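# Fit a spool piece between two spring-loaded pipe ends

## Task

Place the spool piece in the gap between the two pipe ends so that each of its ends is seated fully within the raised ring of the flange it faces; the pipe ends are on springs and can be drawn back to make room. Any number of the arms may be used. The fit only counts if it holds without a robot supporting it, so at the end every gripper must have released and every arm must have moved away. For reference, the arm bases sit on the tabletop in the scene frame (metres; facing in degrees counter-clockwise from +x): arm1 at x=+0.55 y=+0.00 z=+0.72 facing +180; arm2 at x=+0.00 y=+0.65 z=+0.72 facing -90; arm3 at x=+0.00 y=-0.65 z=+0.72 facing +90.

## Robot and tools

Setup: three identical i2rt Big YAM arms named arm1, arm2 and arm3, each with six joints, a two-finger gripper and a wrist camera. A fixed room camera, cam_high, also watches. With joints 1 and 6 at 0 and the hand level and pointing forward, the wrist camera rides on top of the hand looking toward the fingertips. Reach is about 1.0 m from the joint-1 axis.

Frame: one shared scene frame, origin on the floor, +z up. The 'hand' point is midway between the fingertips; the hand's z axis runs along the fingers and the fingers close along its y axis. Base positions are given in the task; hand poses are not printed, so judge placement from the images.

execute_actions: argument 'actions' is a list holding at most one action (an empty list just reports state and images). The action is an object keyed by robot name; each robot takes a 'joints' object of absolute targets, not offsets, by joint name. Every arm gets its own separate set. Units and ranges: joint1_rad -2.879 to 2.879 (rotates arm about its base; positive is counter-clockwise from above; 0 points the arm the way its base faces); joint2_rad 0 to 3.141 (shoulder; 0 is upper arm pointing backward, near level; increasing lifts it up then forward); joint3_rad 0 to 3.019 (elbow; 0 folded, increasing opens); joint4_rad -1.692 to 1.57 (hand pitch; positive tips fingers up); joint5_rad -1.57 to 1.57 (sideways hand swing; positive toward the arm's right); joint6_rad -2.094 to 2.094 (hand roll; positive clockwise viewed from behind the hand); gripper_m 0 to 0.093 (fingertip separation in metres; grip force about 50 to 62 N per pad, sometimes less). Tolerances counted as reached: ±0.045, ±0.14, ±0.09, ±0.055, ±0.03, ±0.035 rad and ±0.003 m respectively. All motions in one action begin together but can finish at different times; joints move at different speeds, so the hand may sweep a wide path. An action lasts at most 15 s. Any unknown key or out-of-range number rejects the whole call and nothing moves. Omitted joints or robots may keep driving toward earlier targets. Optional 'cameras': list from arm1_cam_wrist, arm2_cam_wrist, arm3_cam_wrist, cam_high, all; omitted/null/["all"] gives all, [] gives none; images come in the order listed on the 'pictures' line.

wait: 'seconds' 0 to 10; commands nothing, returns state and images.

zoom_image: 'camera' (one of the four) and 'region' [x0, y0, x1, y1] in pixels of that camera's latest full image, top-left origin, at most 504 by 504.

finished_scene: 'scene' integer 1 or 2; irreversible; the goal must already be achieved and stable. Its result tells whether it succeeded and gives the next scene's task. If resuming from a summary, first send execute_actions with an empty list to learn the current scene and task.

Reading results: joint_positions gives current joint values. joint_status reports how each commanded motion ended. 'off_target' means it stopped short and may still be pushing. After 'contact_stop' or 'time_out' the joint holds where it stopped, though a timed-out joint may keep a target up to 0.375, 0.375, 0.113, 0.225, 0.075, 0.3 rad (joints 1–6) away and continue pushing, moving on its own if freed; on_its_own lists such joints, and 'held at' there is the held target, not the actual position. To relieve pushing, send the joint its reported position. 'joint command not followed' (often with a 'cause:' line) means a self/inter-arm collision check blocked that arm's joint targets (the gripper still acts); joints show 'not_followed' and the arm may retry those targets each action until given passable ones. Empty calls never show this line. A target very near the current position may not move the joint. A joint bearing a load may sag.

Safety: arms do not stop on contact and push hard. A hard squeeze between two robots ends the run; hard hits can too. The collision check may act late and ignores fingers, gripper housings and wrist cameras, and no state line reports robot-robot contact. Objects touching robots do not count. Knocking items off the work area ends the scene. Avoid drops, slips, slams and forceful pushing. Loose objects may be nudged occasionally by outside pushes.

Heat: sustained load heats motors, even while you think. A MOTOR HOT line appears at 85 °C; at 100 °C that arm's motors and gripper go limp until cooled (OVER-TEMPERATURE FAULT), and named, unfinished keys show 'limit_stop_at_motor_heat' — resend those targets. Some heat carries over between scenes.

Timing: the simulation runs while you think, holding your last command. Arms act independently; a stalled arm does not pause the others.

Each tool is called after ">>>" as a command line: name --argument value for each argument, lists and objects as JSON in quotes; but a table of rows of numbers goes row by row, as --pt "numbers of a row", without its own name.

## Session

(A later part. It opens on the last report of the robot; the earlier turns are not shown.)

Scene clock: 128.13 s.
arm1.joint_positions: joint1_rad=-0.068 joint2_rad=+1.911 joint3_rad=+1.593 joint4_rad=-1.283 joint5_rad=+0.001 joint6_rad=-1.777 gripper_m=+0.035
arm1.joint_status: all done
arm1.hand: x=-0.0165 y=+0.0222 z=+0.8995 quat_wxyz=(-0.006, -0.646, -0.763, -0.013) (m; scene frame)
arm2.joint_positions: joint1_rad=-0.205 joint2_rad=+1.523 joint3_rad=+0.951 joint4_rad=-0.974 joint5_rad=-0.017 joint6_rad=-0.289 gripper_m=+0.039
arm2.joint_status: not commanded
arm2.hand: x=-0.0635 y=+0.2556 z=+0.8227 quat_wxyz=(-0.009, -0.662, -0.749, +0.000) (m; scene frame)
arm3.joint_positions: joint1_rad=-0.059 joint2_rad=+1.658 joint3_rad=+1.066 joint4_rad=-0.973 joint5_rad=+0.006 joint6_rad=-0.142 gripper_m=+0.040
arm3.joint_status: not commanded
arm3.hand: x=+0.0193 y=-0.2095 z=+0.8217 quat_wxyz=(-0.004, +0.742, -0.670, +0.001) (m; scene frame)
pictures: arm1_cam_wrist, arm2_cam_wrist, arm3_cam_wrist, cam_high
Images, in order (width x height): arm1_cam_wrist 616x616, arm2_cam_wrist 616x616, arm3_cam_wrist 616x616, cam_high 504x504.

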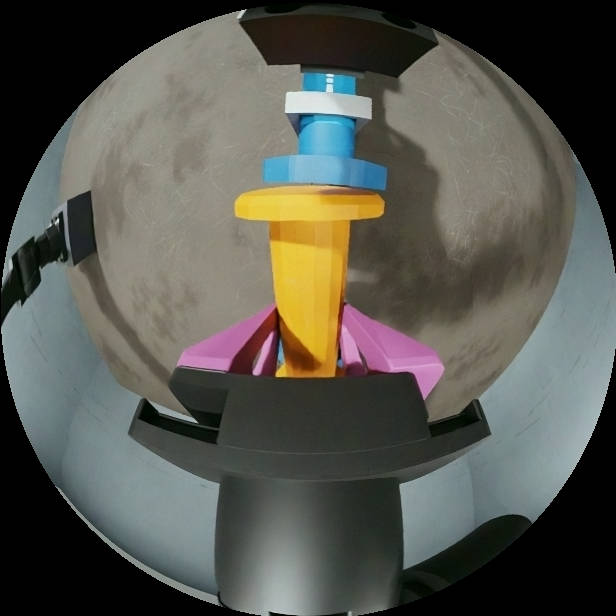

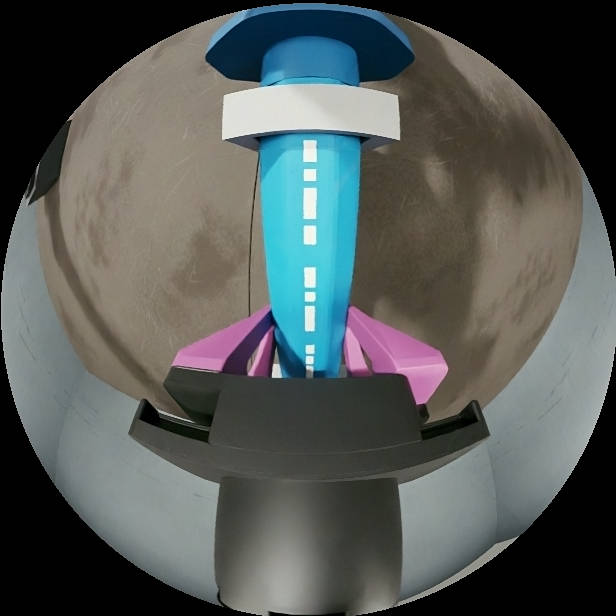

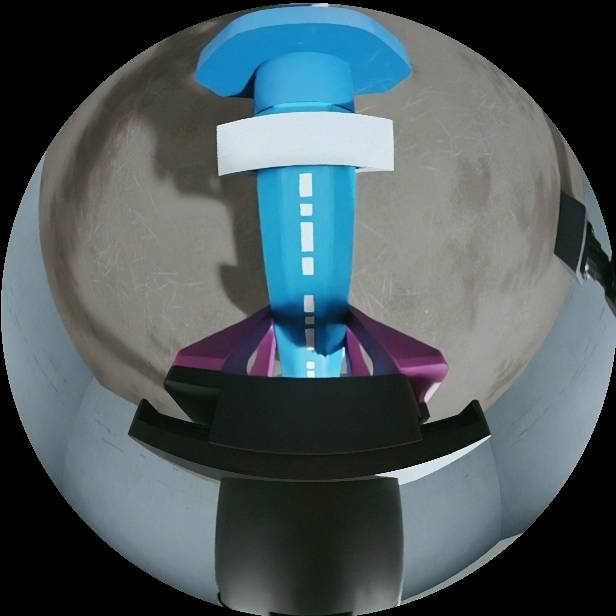

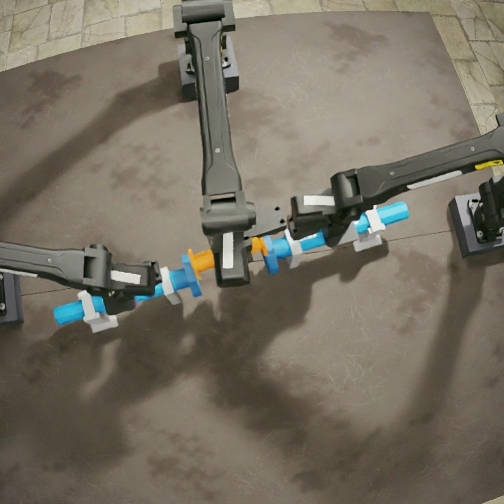

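>>> execute_actions --actions '[{"arm1":{"joints":{"joint2_rad":1.925,"joint1_rad":-0.06}},"arm2":{"joints":{"joint2_rad":1.45,"joint3_rad":0.86,"joint4_rad":-1.06}},"arm3":{"joints":{"joint2_rad":1.59,"joint3_rad":0.97,"joint4_rad":-1.06}}}]'

>>> zoom_image --camera "cam_high" --region '[150,180,330,320]'

Scene clock: 136.37 s.
arm1.joint_positions: joint1_rad=-0.068 joint2_rad=+1.921 joint3_rad=+1.593 joint4_rad=-1.283 joint5_rad=+0.001 joint6_rad=-1.777 gripper_m=+0.035
arm1.joint_status: all done
arm1.hand: x=-0.0161 y=+0.0223 z=+0.8939 quat_wxyz=(-0.010, -0.646, -0.763, -0.016) (m; scene frame)
arm2.joint_positions: joint1_rad=-0.207 joint2_rad=+1.503 joint3_rad=+0.927 joint4_rad=-0.956 joint5_rad=-0.016 joint6_rad=-0.292 gripper_m=+0.039
arm2.joint_status: joint4_rad time_out (moved +0.018 of -0.086); the others done
arm2.on_its_own: joint4_rad reads -0.956 and still pushes toward -1.060 since a time_out
arm2.hand: x=-0.0638 y=+0.2604 z=+0.8228 quat_wxyz=(-0.012, -0.662, -0.749, +0.006) (m; scene frame)
arm3.joint_positions: joint1_rad=-0.060 joint2_rad=+1.639 joint3_rad=+1.042 joint4_rad=-0.954 joint5_rad=+0.008 joint6_rad=-0.149 gripper_m=+0.040
arm3.joint_status: joint4_rad time_out (moved +0.019 of -0.087); the others done
arm3.on_its_own: joint4_rad reads -0.954 and still pushes toward -1.060 since a time_out
arm3.hand: x=+0.0198 y=-0.2144 z=+0.8220 quat_wxyz=(-0.010, +0.744, -0.668, -0.003) (m; scene frame)
pictures: arm1_cam_wrist, arm2_cam_wrist, arm3_cam_wrist, cam_high
Images, in order (width x height): arm1_cam_wrist 616x616, arm2_cam_wrist 616x616, arm3_cam_wrist 616x616, cam_high 504x504.

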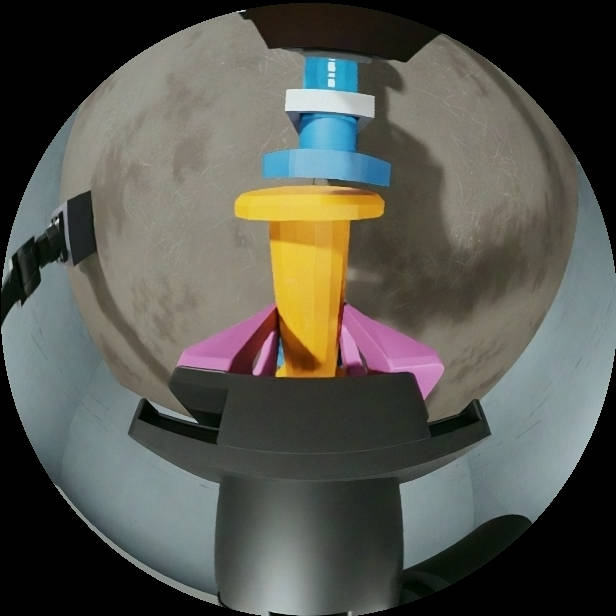

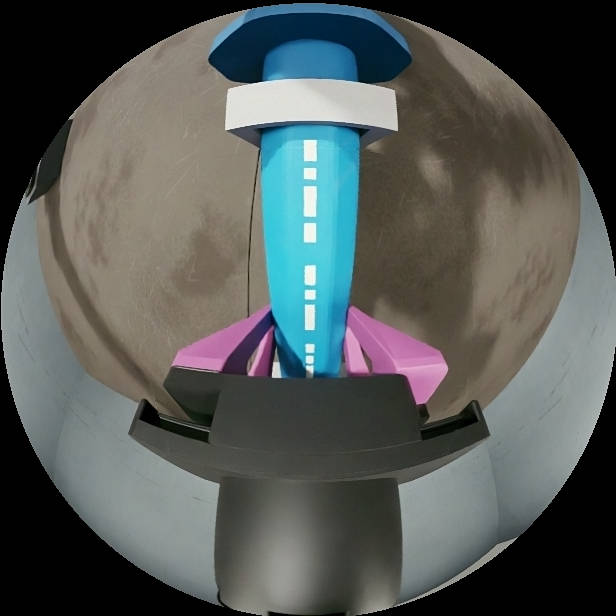

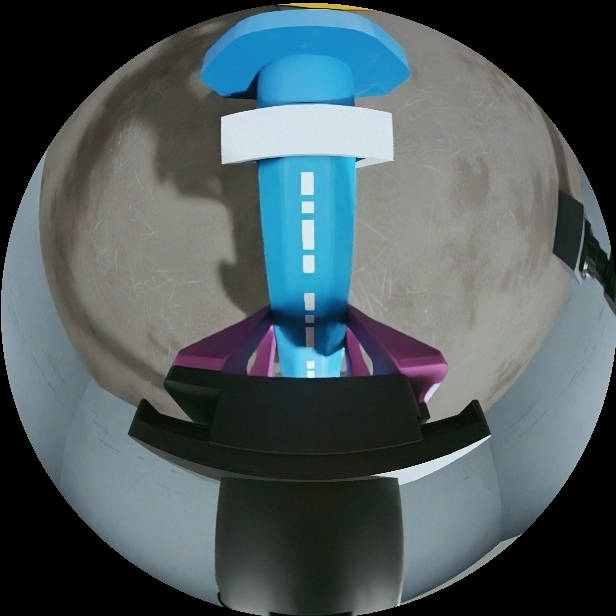

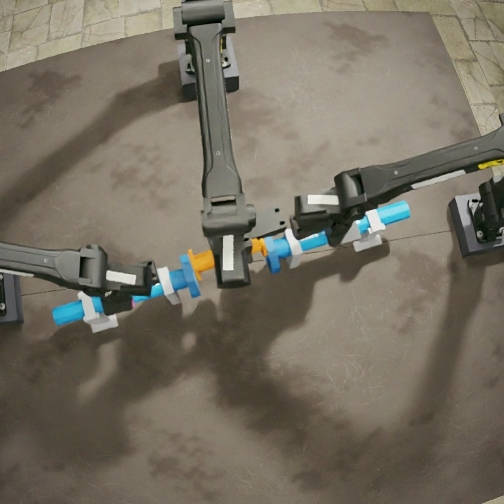

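Region (150, 180, 330, 320) of cam_high's 504x504 image, scaled by 2.800, with more detail than that image has.

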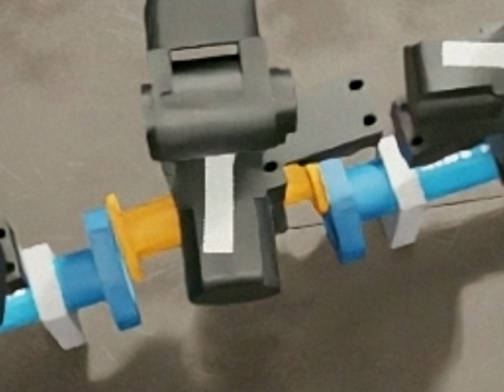

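>>> execute_actions --actions '[{"arm1":{"joints":{"joint2_rad":1.962,"joint3_rad":1.56,"joint4_rad":-1.27}}}]' --cameras '["arm1_cam_wrist","cam_high"]'

>>> zoom_image --camera "cam_high" --region '[150,180,330,320]'

Scene clock: 141.40 s.
arm1.joint_positions: joint1_rad=-0.068 joint2_rad=+1.972 joint3_rad=+1.553 joint4_rad=-1.280 joint5_rad=+0.001 joint6_rad=-1.777 gripper_m=+0.035
arm1.joint_status: all done
arm1.hand: x=+0.0010 y=+0.0221 z=+0.8530 quat_wxyz=(-0.045, -0.645, -0.761, -0.043) (m; scene frame)
arm2.joint_positions: joint1_rad=-0.207 joint2_rad=+1.503 joint3_rad=+0.927 joint4_rad=-0.956 joint5_rad=-0.016 joint6_rad=-0.292 gripper_m=+0.039
arm2.joint_status: not commanded
arm2.on_its_own: joint4_rad reads -0.956 and still pushes toward -1.060 since a time_out
arm2.hand: x=-0.0638 y=+0.2604 z=+0.8228 quat_wxyz=(-0.012, -0.662, -0.749, +0.006) (m; scene frame)
arm3.joint_positions: joint1_rad=-0.060 joint2_rad=+1.639 joint3_rad=+1.042 joint4_rad=-0.954 joint5_rad=+0.008 joint6_rad=-0.149 gripper_m=+0.040
arm3.joint_status: not commanded
arm3.on_its_own: joint4_rad reads -0.954 and still pushes toward -1.060 since a time_out
arm3.hand: x=+0.0198 y=-0.2144 z=+0.8220 quat_wxyz=(-0.010, +0.744, -0.668, -0.003) (m; scene frame)
pictures: arm1_cam_wrist, cam_high
Images, in order (width x height): arm1_cam_wrist 616x616, cam_high 504x504.

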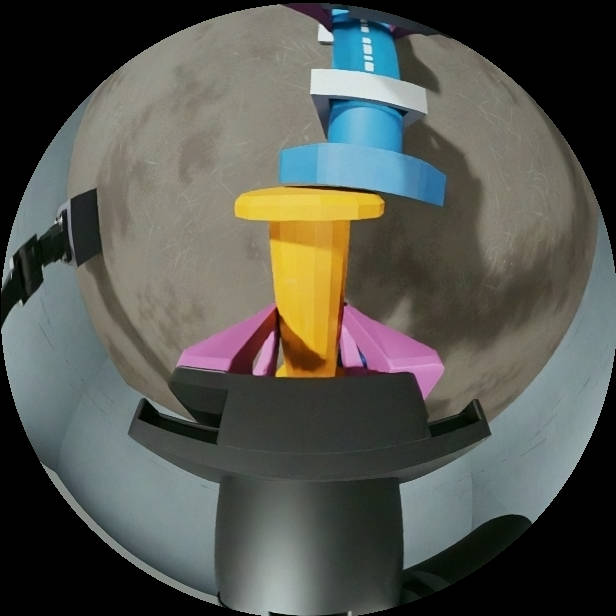

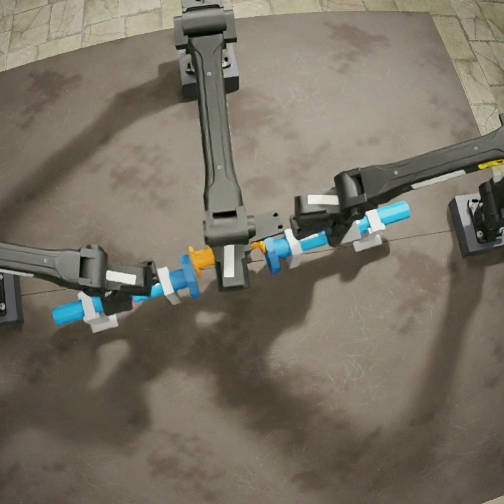

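Region (150, 180, 330, 320) of cam_high's 504x504 image, scaled by 2.800, with more detail than that image has.

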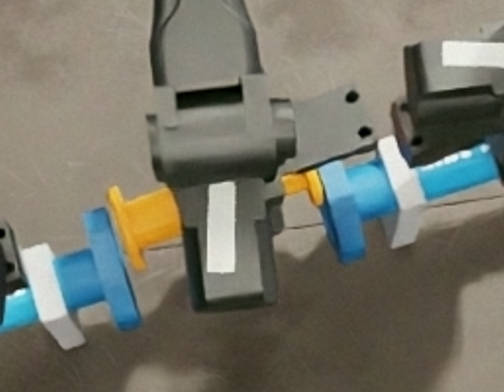

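>>> execute_actions --actions '[{"arm1":{"joints":{"joint4_rad":-1.18}}}]' --cameras '["arm1_cam_wrist","cam_high"]'

>>> zoom_image --camera "cam_high" --region '[150,180,330,320]'

Scene clock: 145.43 s.
arm1.joint_positions: joint1_rad=-0.068 joint2_rad=+1.972 joint3_rad=+1.553 joint4_rad=-1.193 joint5_rad=+0.001 joint6_rad=-1.777 gripper_m=+0.035
arm1.joint_status: all done
arm1.hand: x=-0.0203 y=+0.0229 z=+0.8513 quat_wxyz=(-0.010, -0.646, -0.763, -0.016) (m; scene frame)
arm2.joint_positions: joint1_rad=-0.207 joint2_rad=+1.503 joint3_rad=+0.927 joint4_rad=-0.956 joint5_rad=-0.016 joint6_rad=-0.292 gripper_m=+0.039
arm2.joint_status: not commanded
arm2.on_its_own: joint4_rad reads -0.956 and still pushes toward -1.060 since a time_out
arm2.hand: x=-0.0638 y=+0.2604 z=+0.8228 quat_wxyz=(-0.012, -0.662, -0.749, +0.006) (m; scene frame)
arm3.joint_positions: joint1_rad=-0.060 joint2_rad=+1.639 joint3_rad=+1.042 joint4_rad=-0.954 joint5_rad=+0.008 joint6_rad=-0.149 gripper_m=+0.040
arm3.joint_status: not commanded
arm3.on_its_own: joint4_rad reads -0.954 and still pushes toward -1.060 since a time_out
arm3.hand: x=+0.0198 y=-0.2144 z=+0.8220 quat_wxyz=(-0.010, +0.744, -0.668, -0.003) (m; scene frame)
pictures: arm1_cam_wrist, cam_high
Images, in order (width x height): arm1_cam_wrist 616x616, cam_high 504x504.

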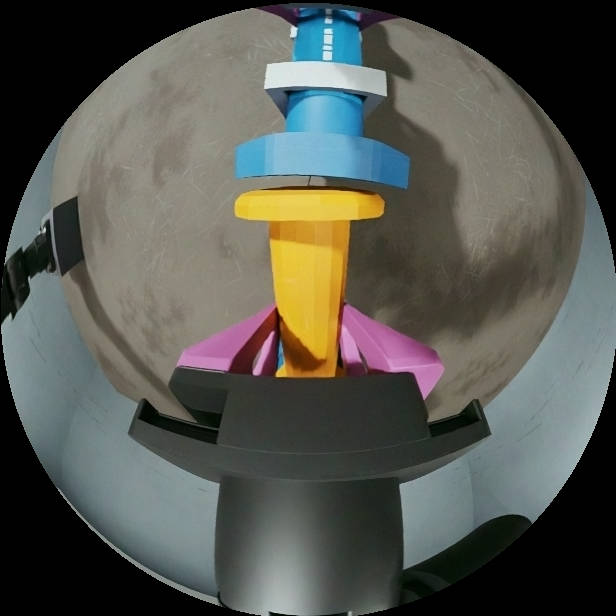

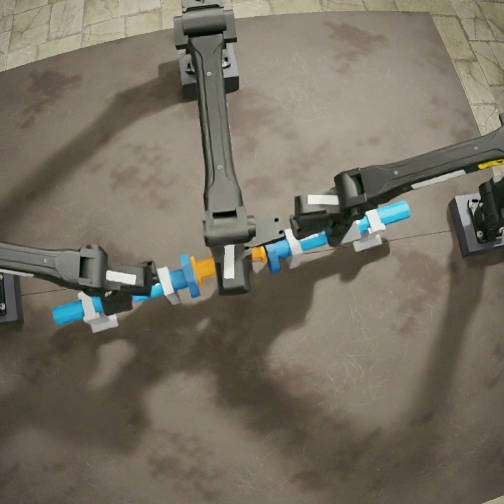

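Region (150, 180, 330, 320) of cam_high's 504x504 image, scaled by 2.800, with more detail than that image has.

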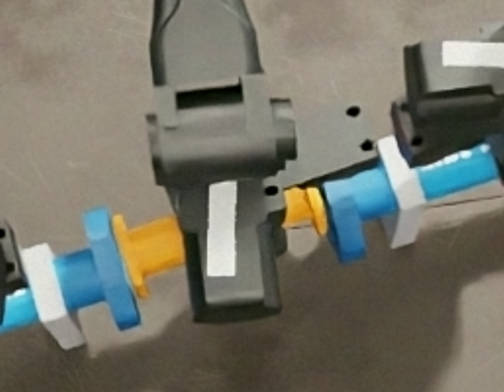

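>>> execute_actions --actions '[{"arm1":{"joints":{"joint3_rad":1.512,"joint4_rad":-1.09}}}]' --cameras '["arm1_cam_wrist","cam_high"]'

>>> zoom_image --camera "cam_high" --region '[150,180,330,320]'

Scene clock: 155.80 s.
arm1.joint_positions: joint1_rad=-0.068 joint2_rad=+1.972 joint3_rad=+1.505 joint4_rad=-1.104 joint5_rad=+0.001 joint6_rad=-1.777 gripper_m=+0.035
arm1.joint_status: all done
arm1.hand: x=-0.0226 y=+0.0232 z=+0.8347 quat_wxyz=(+0.006, -0.646, -0.763, -0.004) (m; scene frame)
arm2.joint_positions: joint1_rad=-0.207 joint2_rad=+1.503 joint3_rad=+0.927 joint4_rad=-0.956 joint5_rad=-0.016 joint6_rad=-0.292 gripper_m=+0.039
arm2.joint_status: not commanded
arm2.on_its_own: joint4_rad reads -0.956 and still pushes toward -1.060 since a time_out
arm2.hand: x=-0.0638 y=+0.2604 z=+0.8228 quat_wxyz=(-0.012, -0.662, -0.749, +0.006) (m; scene frame)
arm3.joint_positions: joint1_rad=-0.060 joint2_rad=+1.639 joint3_rad=+1.042 joint4_rad=-0.954 joint5_rad=+0.008 joint6_rad=-0.149 gripper_m=+0.040
arm3.joint_status: not commanded
arm3.on_its_own: joint4_rad reads -0.954 and still pushes toward -1.060 since a time_out
arm3.hand: x=+0.0198 y=-0.2144 z=+0.8220 quat_wxyz=(-0.010, +0.744, -0.668, -0.003) (m; scene frame)
pictures: arm1_cam_wrist, cam_high
Images, in order (width x height): arm1_cam_wrist 616x616, cam_high 504x504.

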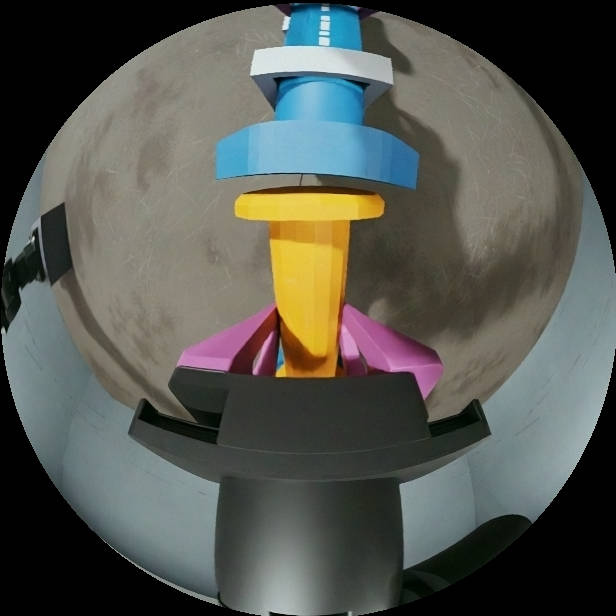

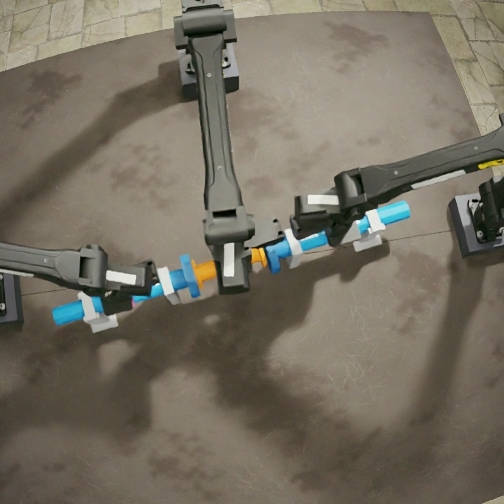

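Region (150, 180, 330, 320) of cam_high's 504x504 image, scaled by 2.800, with more detail than that image has.

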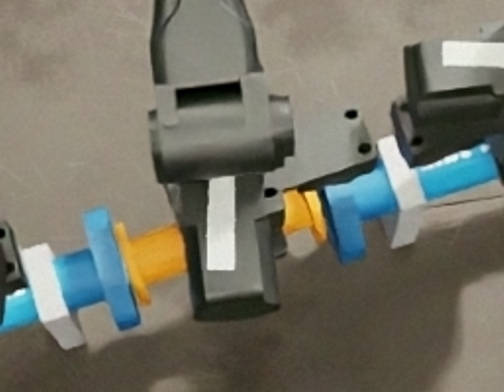

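>>> execute_actions --actions '[{"arm1":{"joints":{"joint3_rad":1.49,"joint4_rad":-1.042}}}]'

>>> zoom_image --camera "cam_high" --region '[170,200,300,300]'

Scene clock: 160.67 s.
arm1.joint_positions: joint1_rad=-0.068 joint2_rad=+1.972 joint3_rad=+1.487 joint4_rad=-1.057 joint5_rad=+0.001 joint6_rad=-1.777 gripper_m=+0.035
arm1.joint_status: all done
arm1.hand: x=-0.0265 y=+0.0235 z=+0.8286 quat_wxyz=(+0.017, -0.646, -0.763, +0.005) (m; scene frame)
arm2.joint_positions: joint1_rad=-0.207 joint2_rad=+1.503 joint3_rad=+0.927 joint4_rad=-0.956 joint5_rad=-0.016 joint6_rad=-0.292 gripper_m=+0.039
arm2.joint_status: not commanded
arm2.on_its_own: joint4_rad reads -0.956 and still pushes toward -1.060 since a time_out
arm2.hand: x=-0.0638 y=+0.2604 z=+0.8228 quat_wxyz=(-0.012, -0.662, -0.749, +0.006) (m; scene frame)
arm3.joint_positions: joint1_rad=-0.060 joint2_rad=+1.639 joint3_rad=+1.042 joint4_rad=-0.954 joint5_rad=+0.008 joint6_rad=-0.149 gripper_m=+0.040
arm3.joint_status: not commanded
arm3.on_its_own: joint4_rad reads -0.954 and still pushes toward -1.060 since a time_out
arm3.hand: x=+0.0198 y=-0.2144 z=+0.8220 quat_wxyz=(-0.010, +0.744, -0.668, -0.003) (m; scene frame)
pictures: arm1_cam_wrist, arm2_cam_wrist, arm3_cam_wrist, cam_high
Images, in order (width x height): arm1_cam_wrist 616x616, arm2_cam_wrist 616x616, arm3_cam_wrist 616x616, cam_high 504x504.

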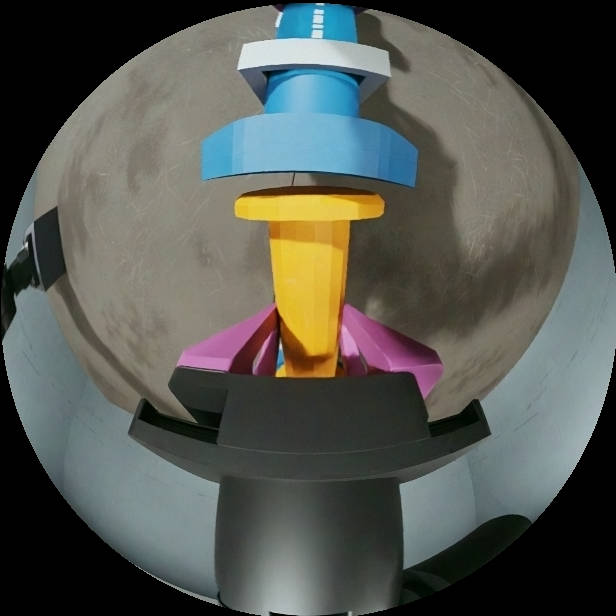

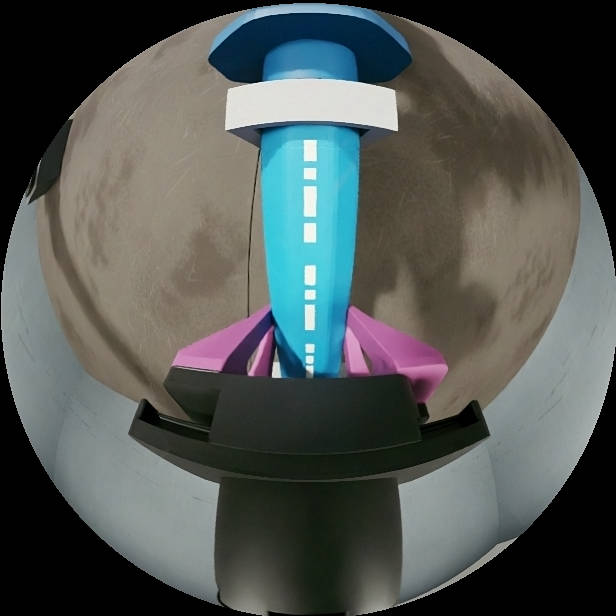

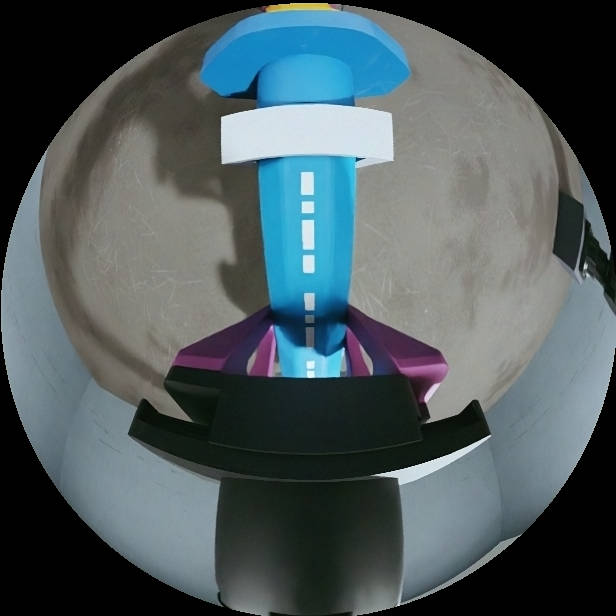

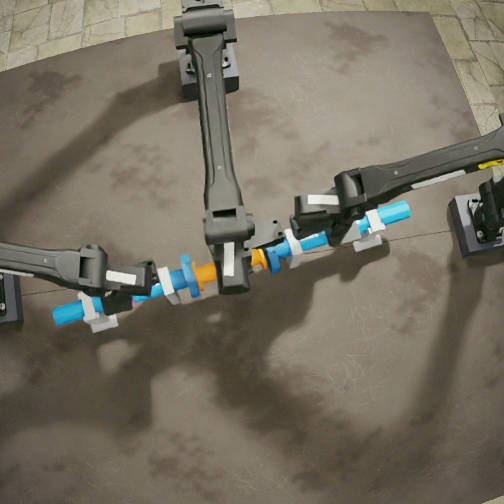

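Region (170, 200, 300, 300) of cam_high's 504x504 image, scaled by 3.877, with more detail than that image has; it fills the top 388 rows of this view, and the rest is white.

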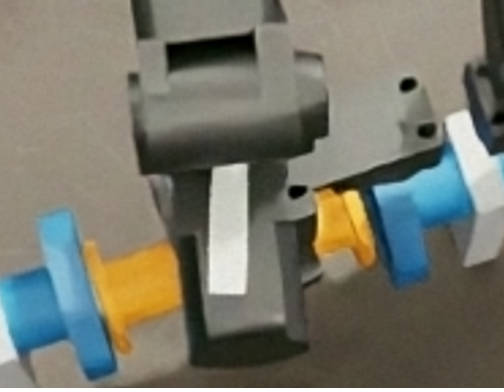

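>>> execute_actions --actions '[{"arm2":{"joints":{"joint1_rad":-0.19,"joint2_rad":1.59,"joint3_rad":1.035,"joint4_rad":-1.04,"joint6_rad":-0.27}},"arm3":{"joints":{"joint2_rad":1.68,"joint3_rad":1.095,"joint4_rad":-1.0}}}]'

>>> zoom_image --camera "cam_high" --region '[170,200,300,300]'

Scene clock: 167.23 s.
arm1.joint_positions: joint1_rad=-0.059 joint2_rad=+1.973 joint3_rad=+1.482 joint4_rad=-1.054 joint5_rad=-0.001 joint6_rad=-1.785 gripper_m=+0.035
arm1.joint_status: not commanded
arm1.hand: x=-0.0252 y=+0.0182 z=+0.8262 quat_wxyz=(+0.015, -0.639, -0.769, +0.005) (m; scene frame)
arm2.joint_positions: joint1_rad=-0.202 joint2_rad=+1.562 joint3_rad=+0.996 joint4_rad=-1.022 joint5_rad=-0.019 joint6_rad=-0.286 gripper_m=+0.039
arm2.joint_status: all done
arm2.hand: x=-0.0632 y=+0.2494 z=+0.8224 quat_wxyz=(+0.001, -0.663, -0.749, -0.018) (m; scene frame)
arm3.joint_positions: joint1_rad=-0.060 joint2_rad=+1.661 joint3_rad=+1.071 joint4_rad=-0.962 joint5_rad=+0.005 joint6_rad=-0.149 gripper_m=+0.040
arm3.joint_status: all done
arm3.hand: x=+0.0198 y=-0.2050 z=+0.8221 quat_wxyz=(-0.009, +0.744, -0.668, -0.004) (m; scene frame)
pictures: arm1_cam_wrist, arm2_cam_wrist, arm3_cam_wrist, cam_high
Images, in order (width x height): arm1_cam_wrist 616x616, arm2_cam_wrist 616x616, arm3_cam_wrist 616x616, cam_high 504x504.

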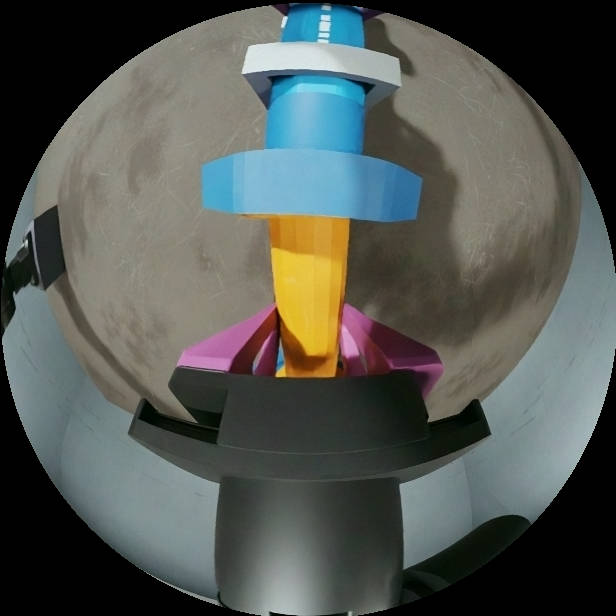

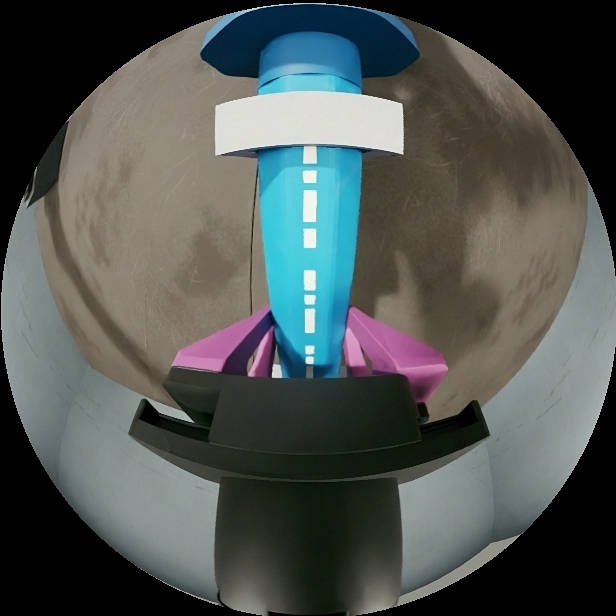

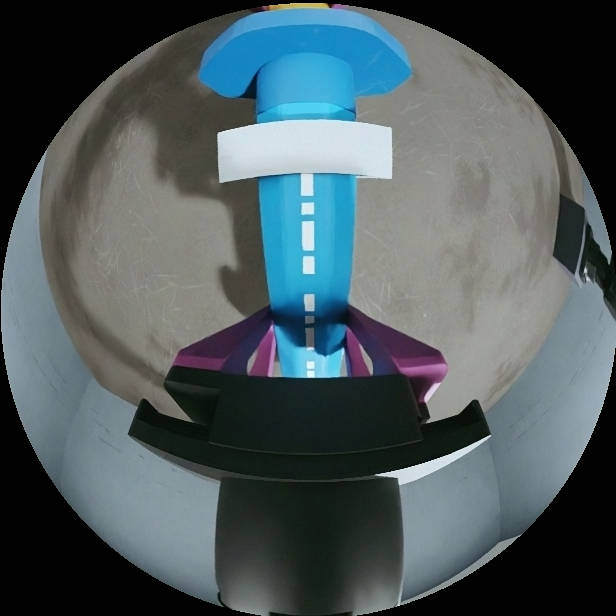

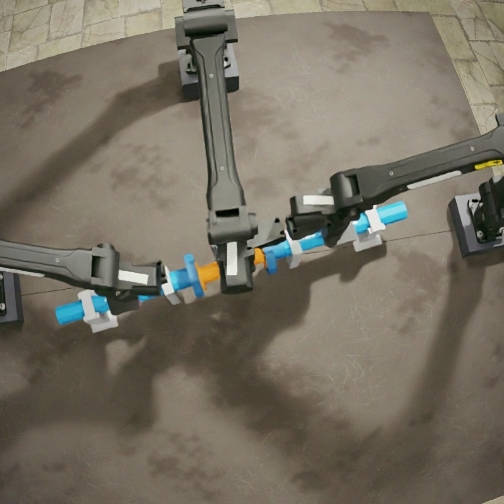

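Region (170, 200, 300, 300) of cam_high's 504x504 image, scaled by 3.877, with more detail than that image has; it fills the top 388 rows of this view, and the rest is white.

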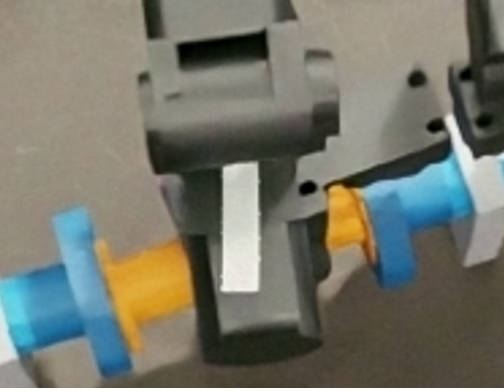

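>>> execute_actions --actions '[{"arm2":{"joints":{"gripper_m":0.09}},"arm3":{"joints":{"gripper_m":0.09,"joint2_rad":1.62,"joint3_rad":1.04}}}]'

>>> zoom_image --camera "cam_high" --region '[170,200,300,300]'

Scene clock: 170.53 s.
arm1.joint_positions: joint1_rad=-0.059 joint2_rad=+1.973 joint3_rad=+1.482 joint4_rad=-1.054 joint5_rad=-0.001 joint6_rad=-1.786 gripper_m=+0.035
arm1.joint_status: not commanded
arm1.hand: x=-0.0252 y=+0.0182 z=+0.8262 quat_wxyz=(+0.015, -0.639, -0.769, +0.005) (m; scene frame)
arm2.joint_positions: joint1_rad=-0.202 joint2_rad=+1.581 joint3_rad=+0.997 joint4_rad=-1.031 joint5_rad=-0.019 joint6_rad=-0.281 gripper_m=+0.090
arm2.joint_status: all done
arm2.hand: x=-0.0626 y=+0.2530 z=+0.8155 quat_wxyz=(+0.009, -0.664, -0.747, -0.030) (m; scene frame)
arm3.joint_positions: joint1_rad=-0.067 joint2_rad=+1.633 joint3_rad=+1.048 joint4_rad=-0.986 joint5_rad=+0.007 joint6_rad=-0.149 gripper_m=+0.090
arm3.joint_status: all done
arm3.hand: x=+0.0223 y=-0.2192 z=+0.8263 quat_wxyz=(-0.002, +0.742, -0.670, +0.003) (m; scene frame)
pictures: arm1_cam_wrist, arm2_cam_wrist, arm3_cam_wrist, cam_high
Images, in order (width x height): arm1_cam_wrist 616x616, arm2_cam_wrist 616x616, arm3_cam_wrist 616x616, cam_high 504x504.

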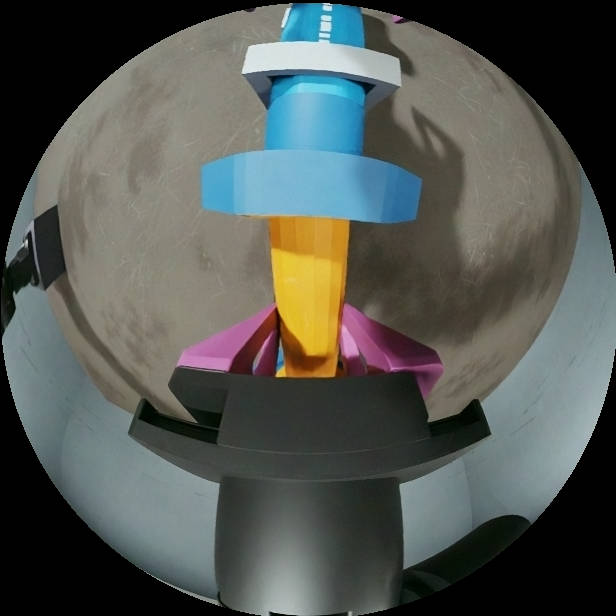

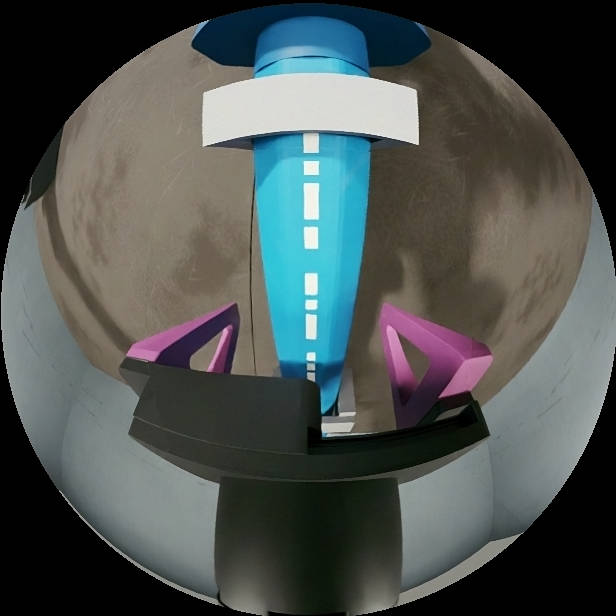

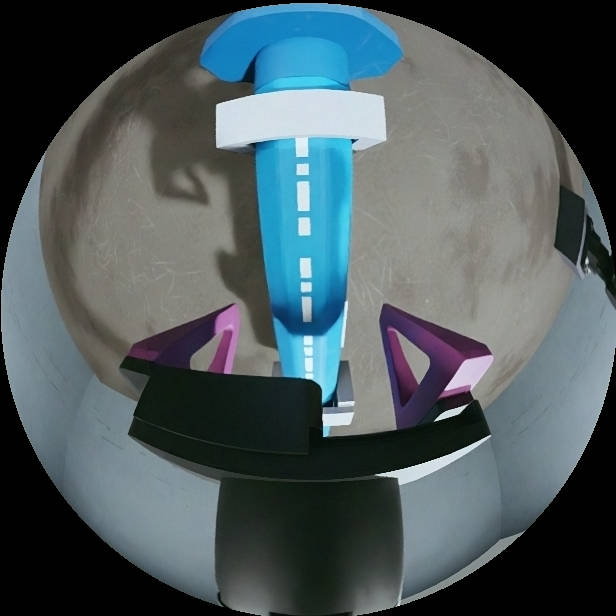

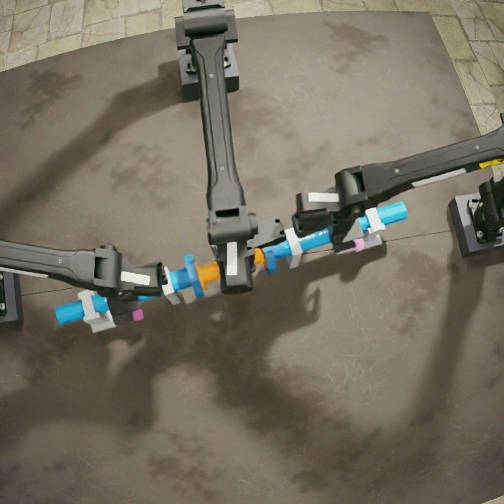

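Region (170, 200, 300, 300) of cam_high's 504x504 image, scaled by 3.877, with more detail than that image has; it fills the top 388 rows of this view, and the rest is white.

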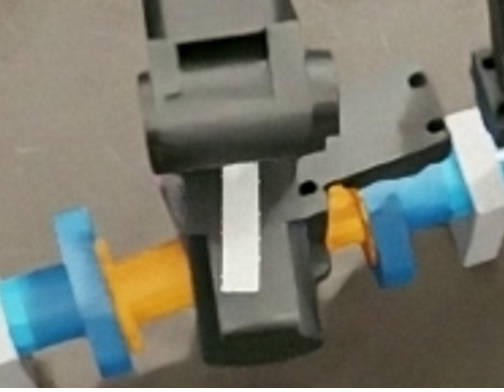

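>>> execute_actions --actions '[{"arm1":{"joints":{"gripper_m":0.09}},"arm2":{"joints":{"joint2_rad":1.2}},"arm3":{"joints":{"joint2_rad":1.25}}}]' --cameras '[]'

>>> execute_actions --actions '[{"arm1":{"joints":{"joint2_rad":1.75,"joint4_rad":-1.28}}}]'

>>> zoom_image --camera "arm1_cam_wrist" --region '[180,100,440,420]'

>>> zoom_image --camera "cam_high" --region '[150,190,320,320]'

Scene clock: 175.87 s.
arm1.joint_positions: joint1_rad=-0.059 joint2_rad=+1.971 joint3_rad=+1.482 joint4_rad=-1.054 joint5_rad=-0.001 joint6_rad=-1.786 gripper_m=+0.090
arm1.joint_status: all done
arm1.hand: x=-0.0256 y=+0.0182 z=+0.8272 quat_wxyz=(+0.016, -0.639, -0.769, +0.006) (m; scene frame)
arm2.joint_positions: joint1_rad=-0.202 joint2_rad=+1.194 joint3_rad=+0.997 joint4_rad=-1.032 joint5_rad=-0.019 joint6_rad=-0.281 gripper_m=+0.090
arm2.joint_status: all done
arm2.hand: x=-0.0629 y=+0.2494 z=+0.9643 quat_wxyz=(-0.094, -0.654, -0.739, +0.133) (m; scene frame)
arm3.joint_positions: joint1_rad=-0.067 joint2_rad=+1.243 joint3_rad=+1.043 joint4_rad=-0.986 joint5_rad=+0.007 joint6_rad=-0.149 gripper_m=+0.090
arm3.joint_status: all done
arm3.hand: x=+0.0222 y=-0.2197 z=+0.9862 quat_wxyz=(-0.150, +0.728, -0.659, -0.119) (m; scene frame)
pictures: none
No camera images: the call's "cameras" was empty. Leave "cameras" out to get every camera's image.

Scene clock: 177.10 s.
arm1.joint_positions: joint1_rad=-0.059 joint2_rad=+1.735 joint3_rad=+1.482 joint4_rad=-1.268 joint5_rad=-0.001 joint6_rad=-1.786 gripper_m=+0.090
arm1.joint_status: all done
arm1.hand: x=+0.0182 y=+0.0153 z=+0.9513 quat_wxyz=(+0.025, -0.639, -0.769, +0.013) (m; scene frame)
arm2.joint_positions: joint1_rad=-0.202 joint2_rad=+1.194 joint3_rad=+0.997 joint4_rad=-1.032 joint5_rad=-0.019 joint6_rad=-0.281 gripper_m=+0.090
arm2.joint_status: not commanded
arm2.hand: x=-0.0629 y=+0.2494 z=+0.9643 quat_wxyz=(-0.094, -0.654, -0.739, +0.133) (m; scene frame)
arm3.joint_positions: joint1_rad=-0.067 joint2_rad=+1.243 joint3_rad=+1.043 joint4_rad=-0.986 joint5_rad=+0.007 joint6_rad=-0.149 gripper_m=+0.090
arm3.joint_status: not commanded
arm3.hand: x=+0.0222 y=-0.2197 z=+0.9862 quat_wxyz=(-0.150, +0.728, -0.659, -0.119) (m; scene frame)
pictures: arm1_cam_wrist, arm2_cam_wrist, arm3_cam_wrist, cam_high
Images, in order (width x height): arm1_cam_wrist 616x616, arm2_cam_wrist 616x616, arm3_cam_wrist 616x616, cam_high 504x504.

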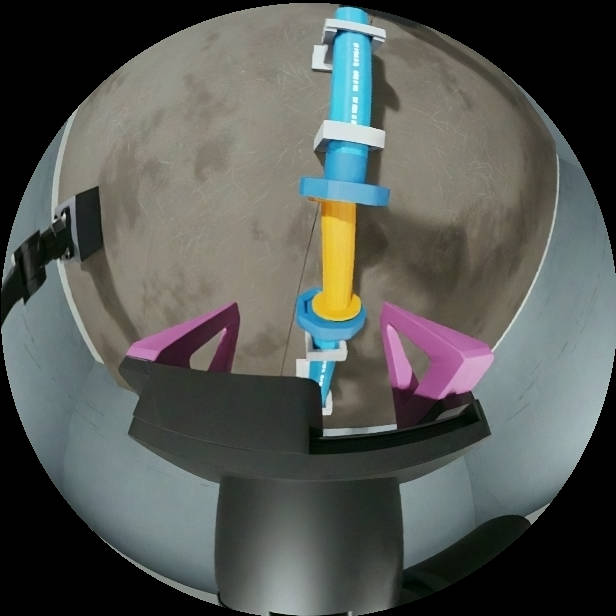

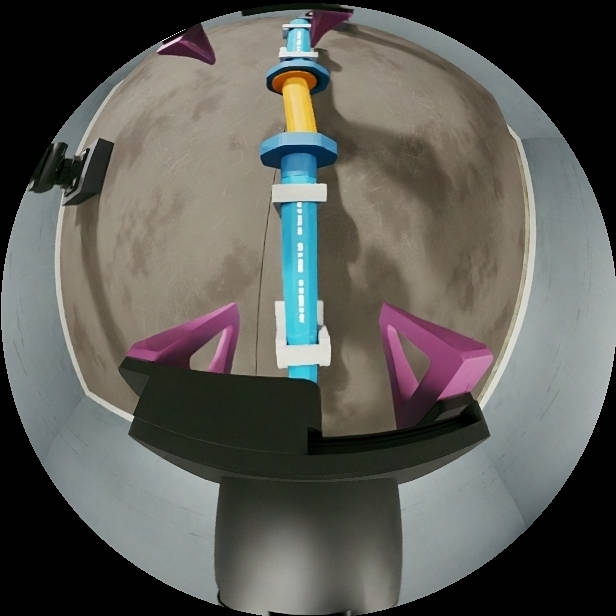

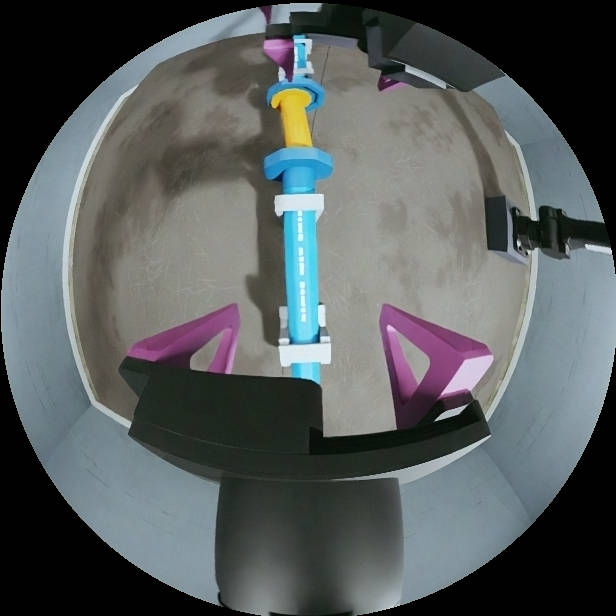

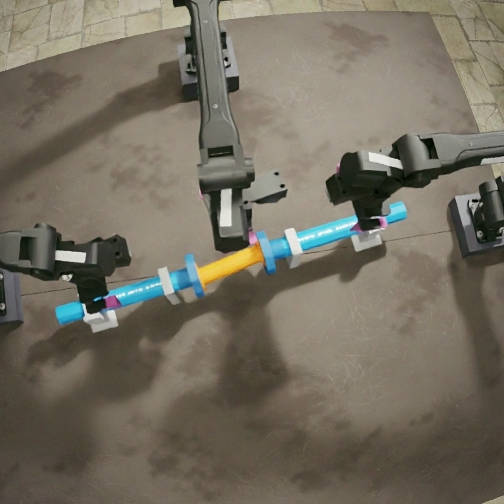

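Region (180, 100, 440, 420) of arm1_cam_wrist's 616x616 image, scaled by 1.575, with more detail than that image has; it fills the left 410 columns of this view, and the rest is white.

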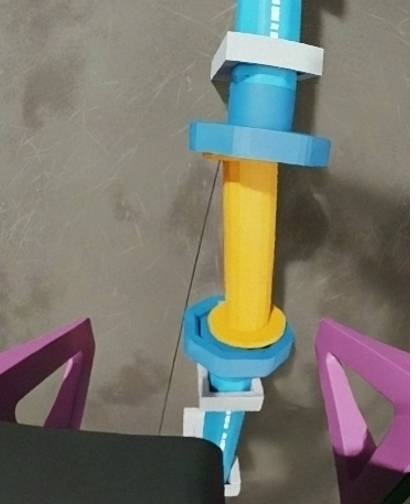

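Region (150, 190, 320, 320) of cam_high's 504x504 image, scaled by 2.965, with more detail than that image has; it fills the top 385 rows of this view, and the rest is white.

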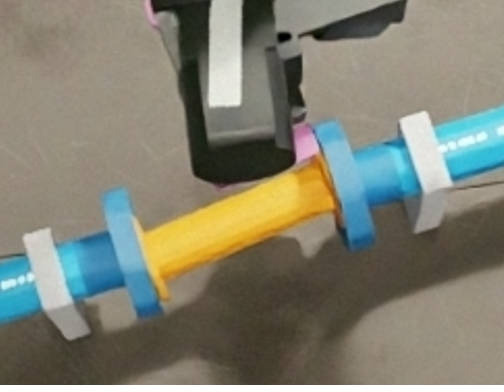

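>>> zoom_image --camera "arm3_cam_wrist" --region '[240,60,360,190]'

>>> zoom_image --camera "arm2_cam_wrist" --region '[240,40,360,180]'

Region (240, 60, 360, 190) of arm3_cam_wrist's 616x616 image, scaled by 3.877, with more detail than that image has; it fills the left 465 columns of this view, and the rest is white.

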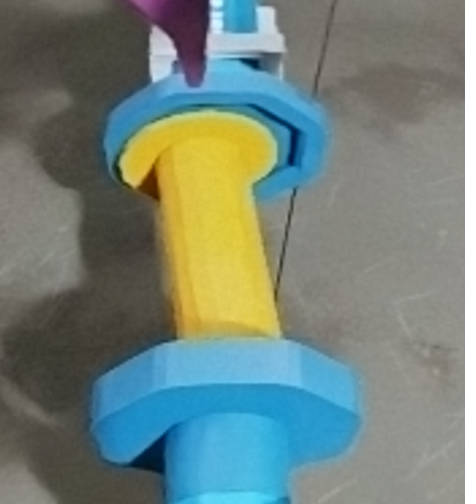

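Region (240, 40, 360, 180) of arm2_cam_wrist's 616x616 image, scaled by 3.600, with more detail than that image has; it fills the left 432 columns of this view, and the rest is white.

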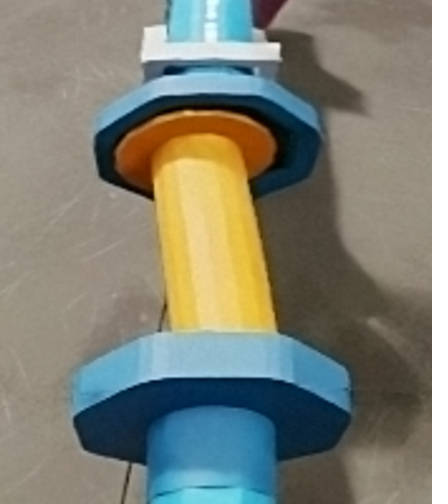

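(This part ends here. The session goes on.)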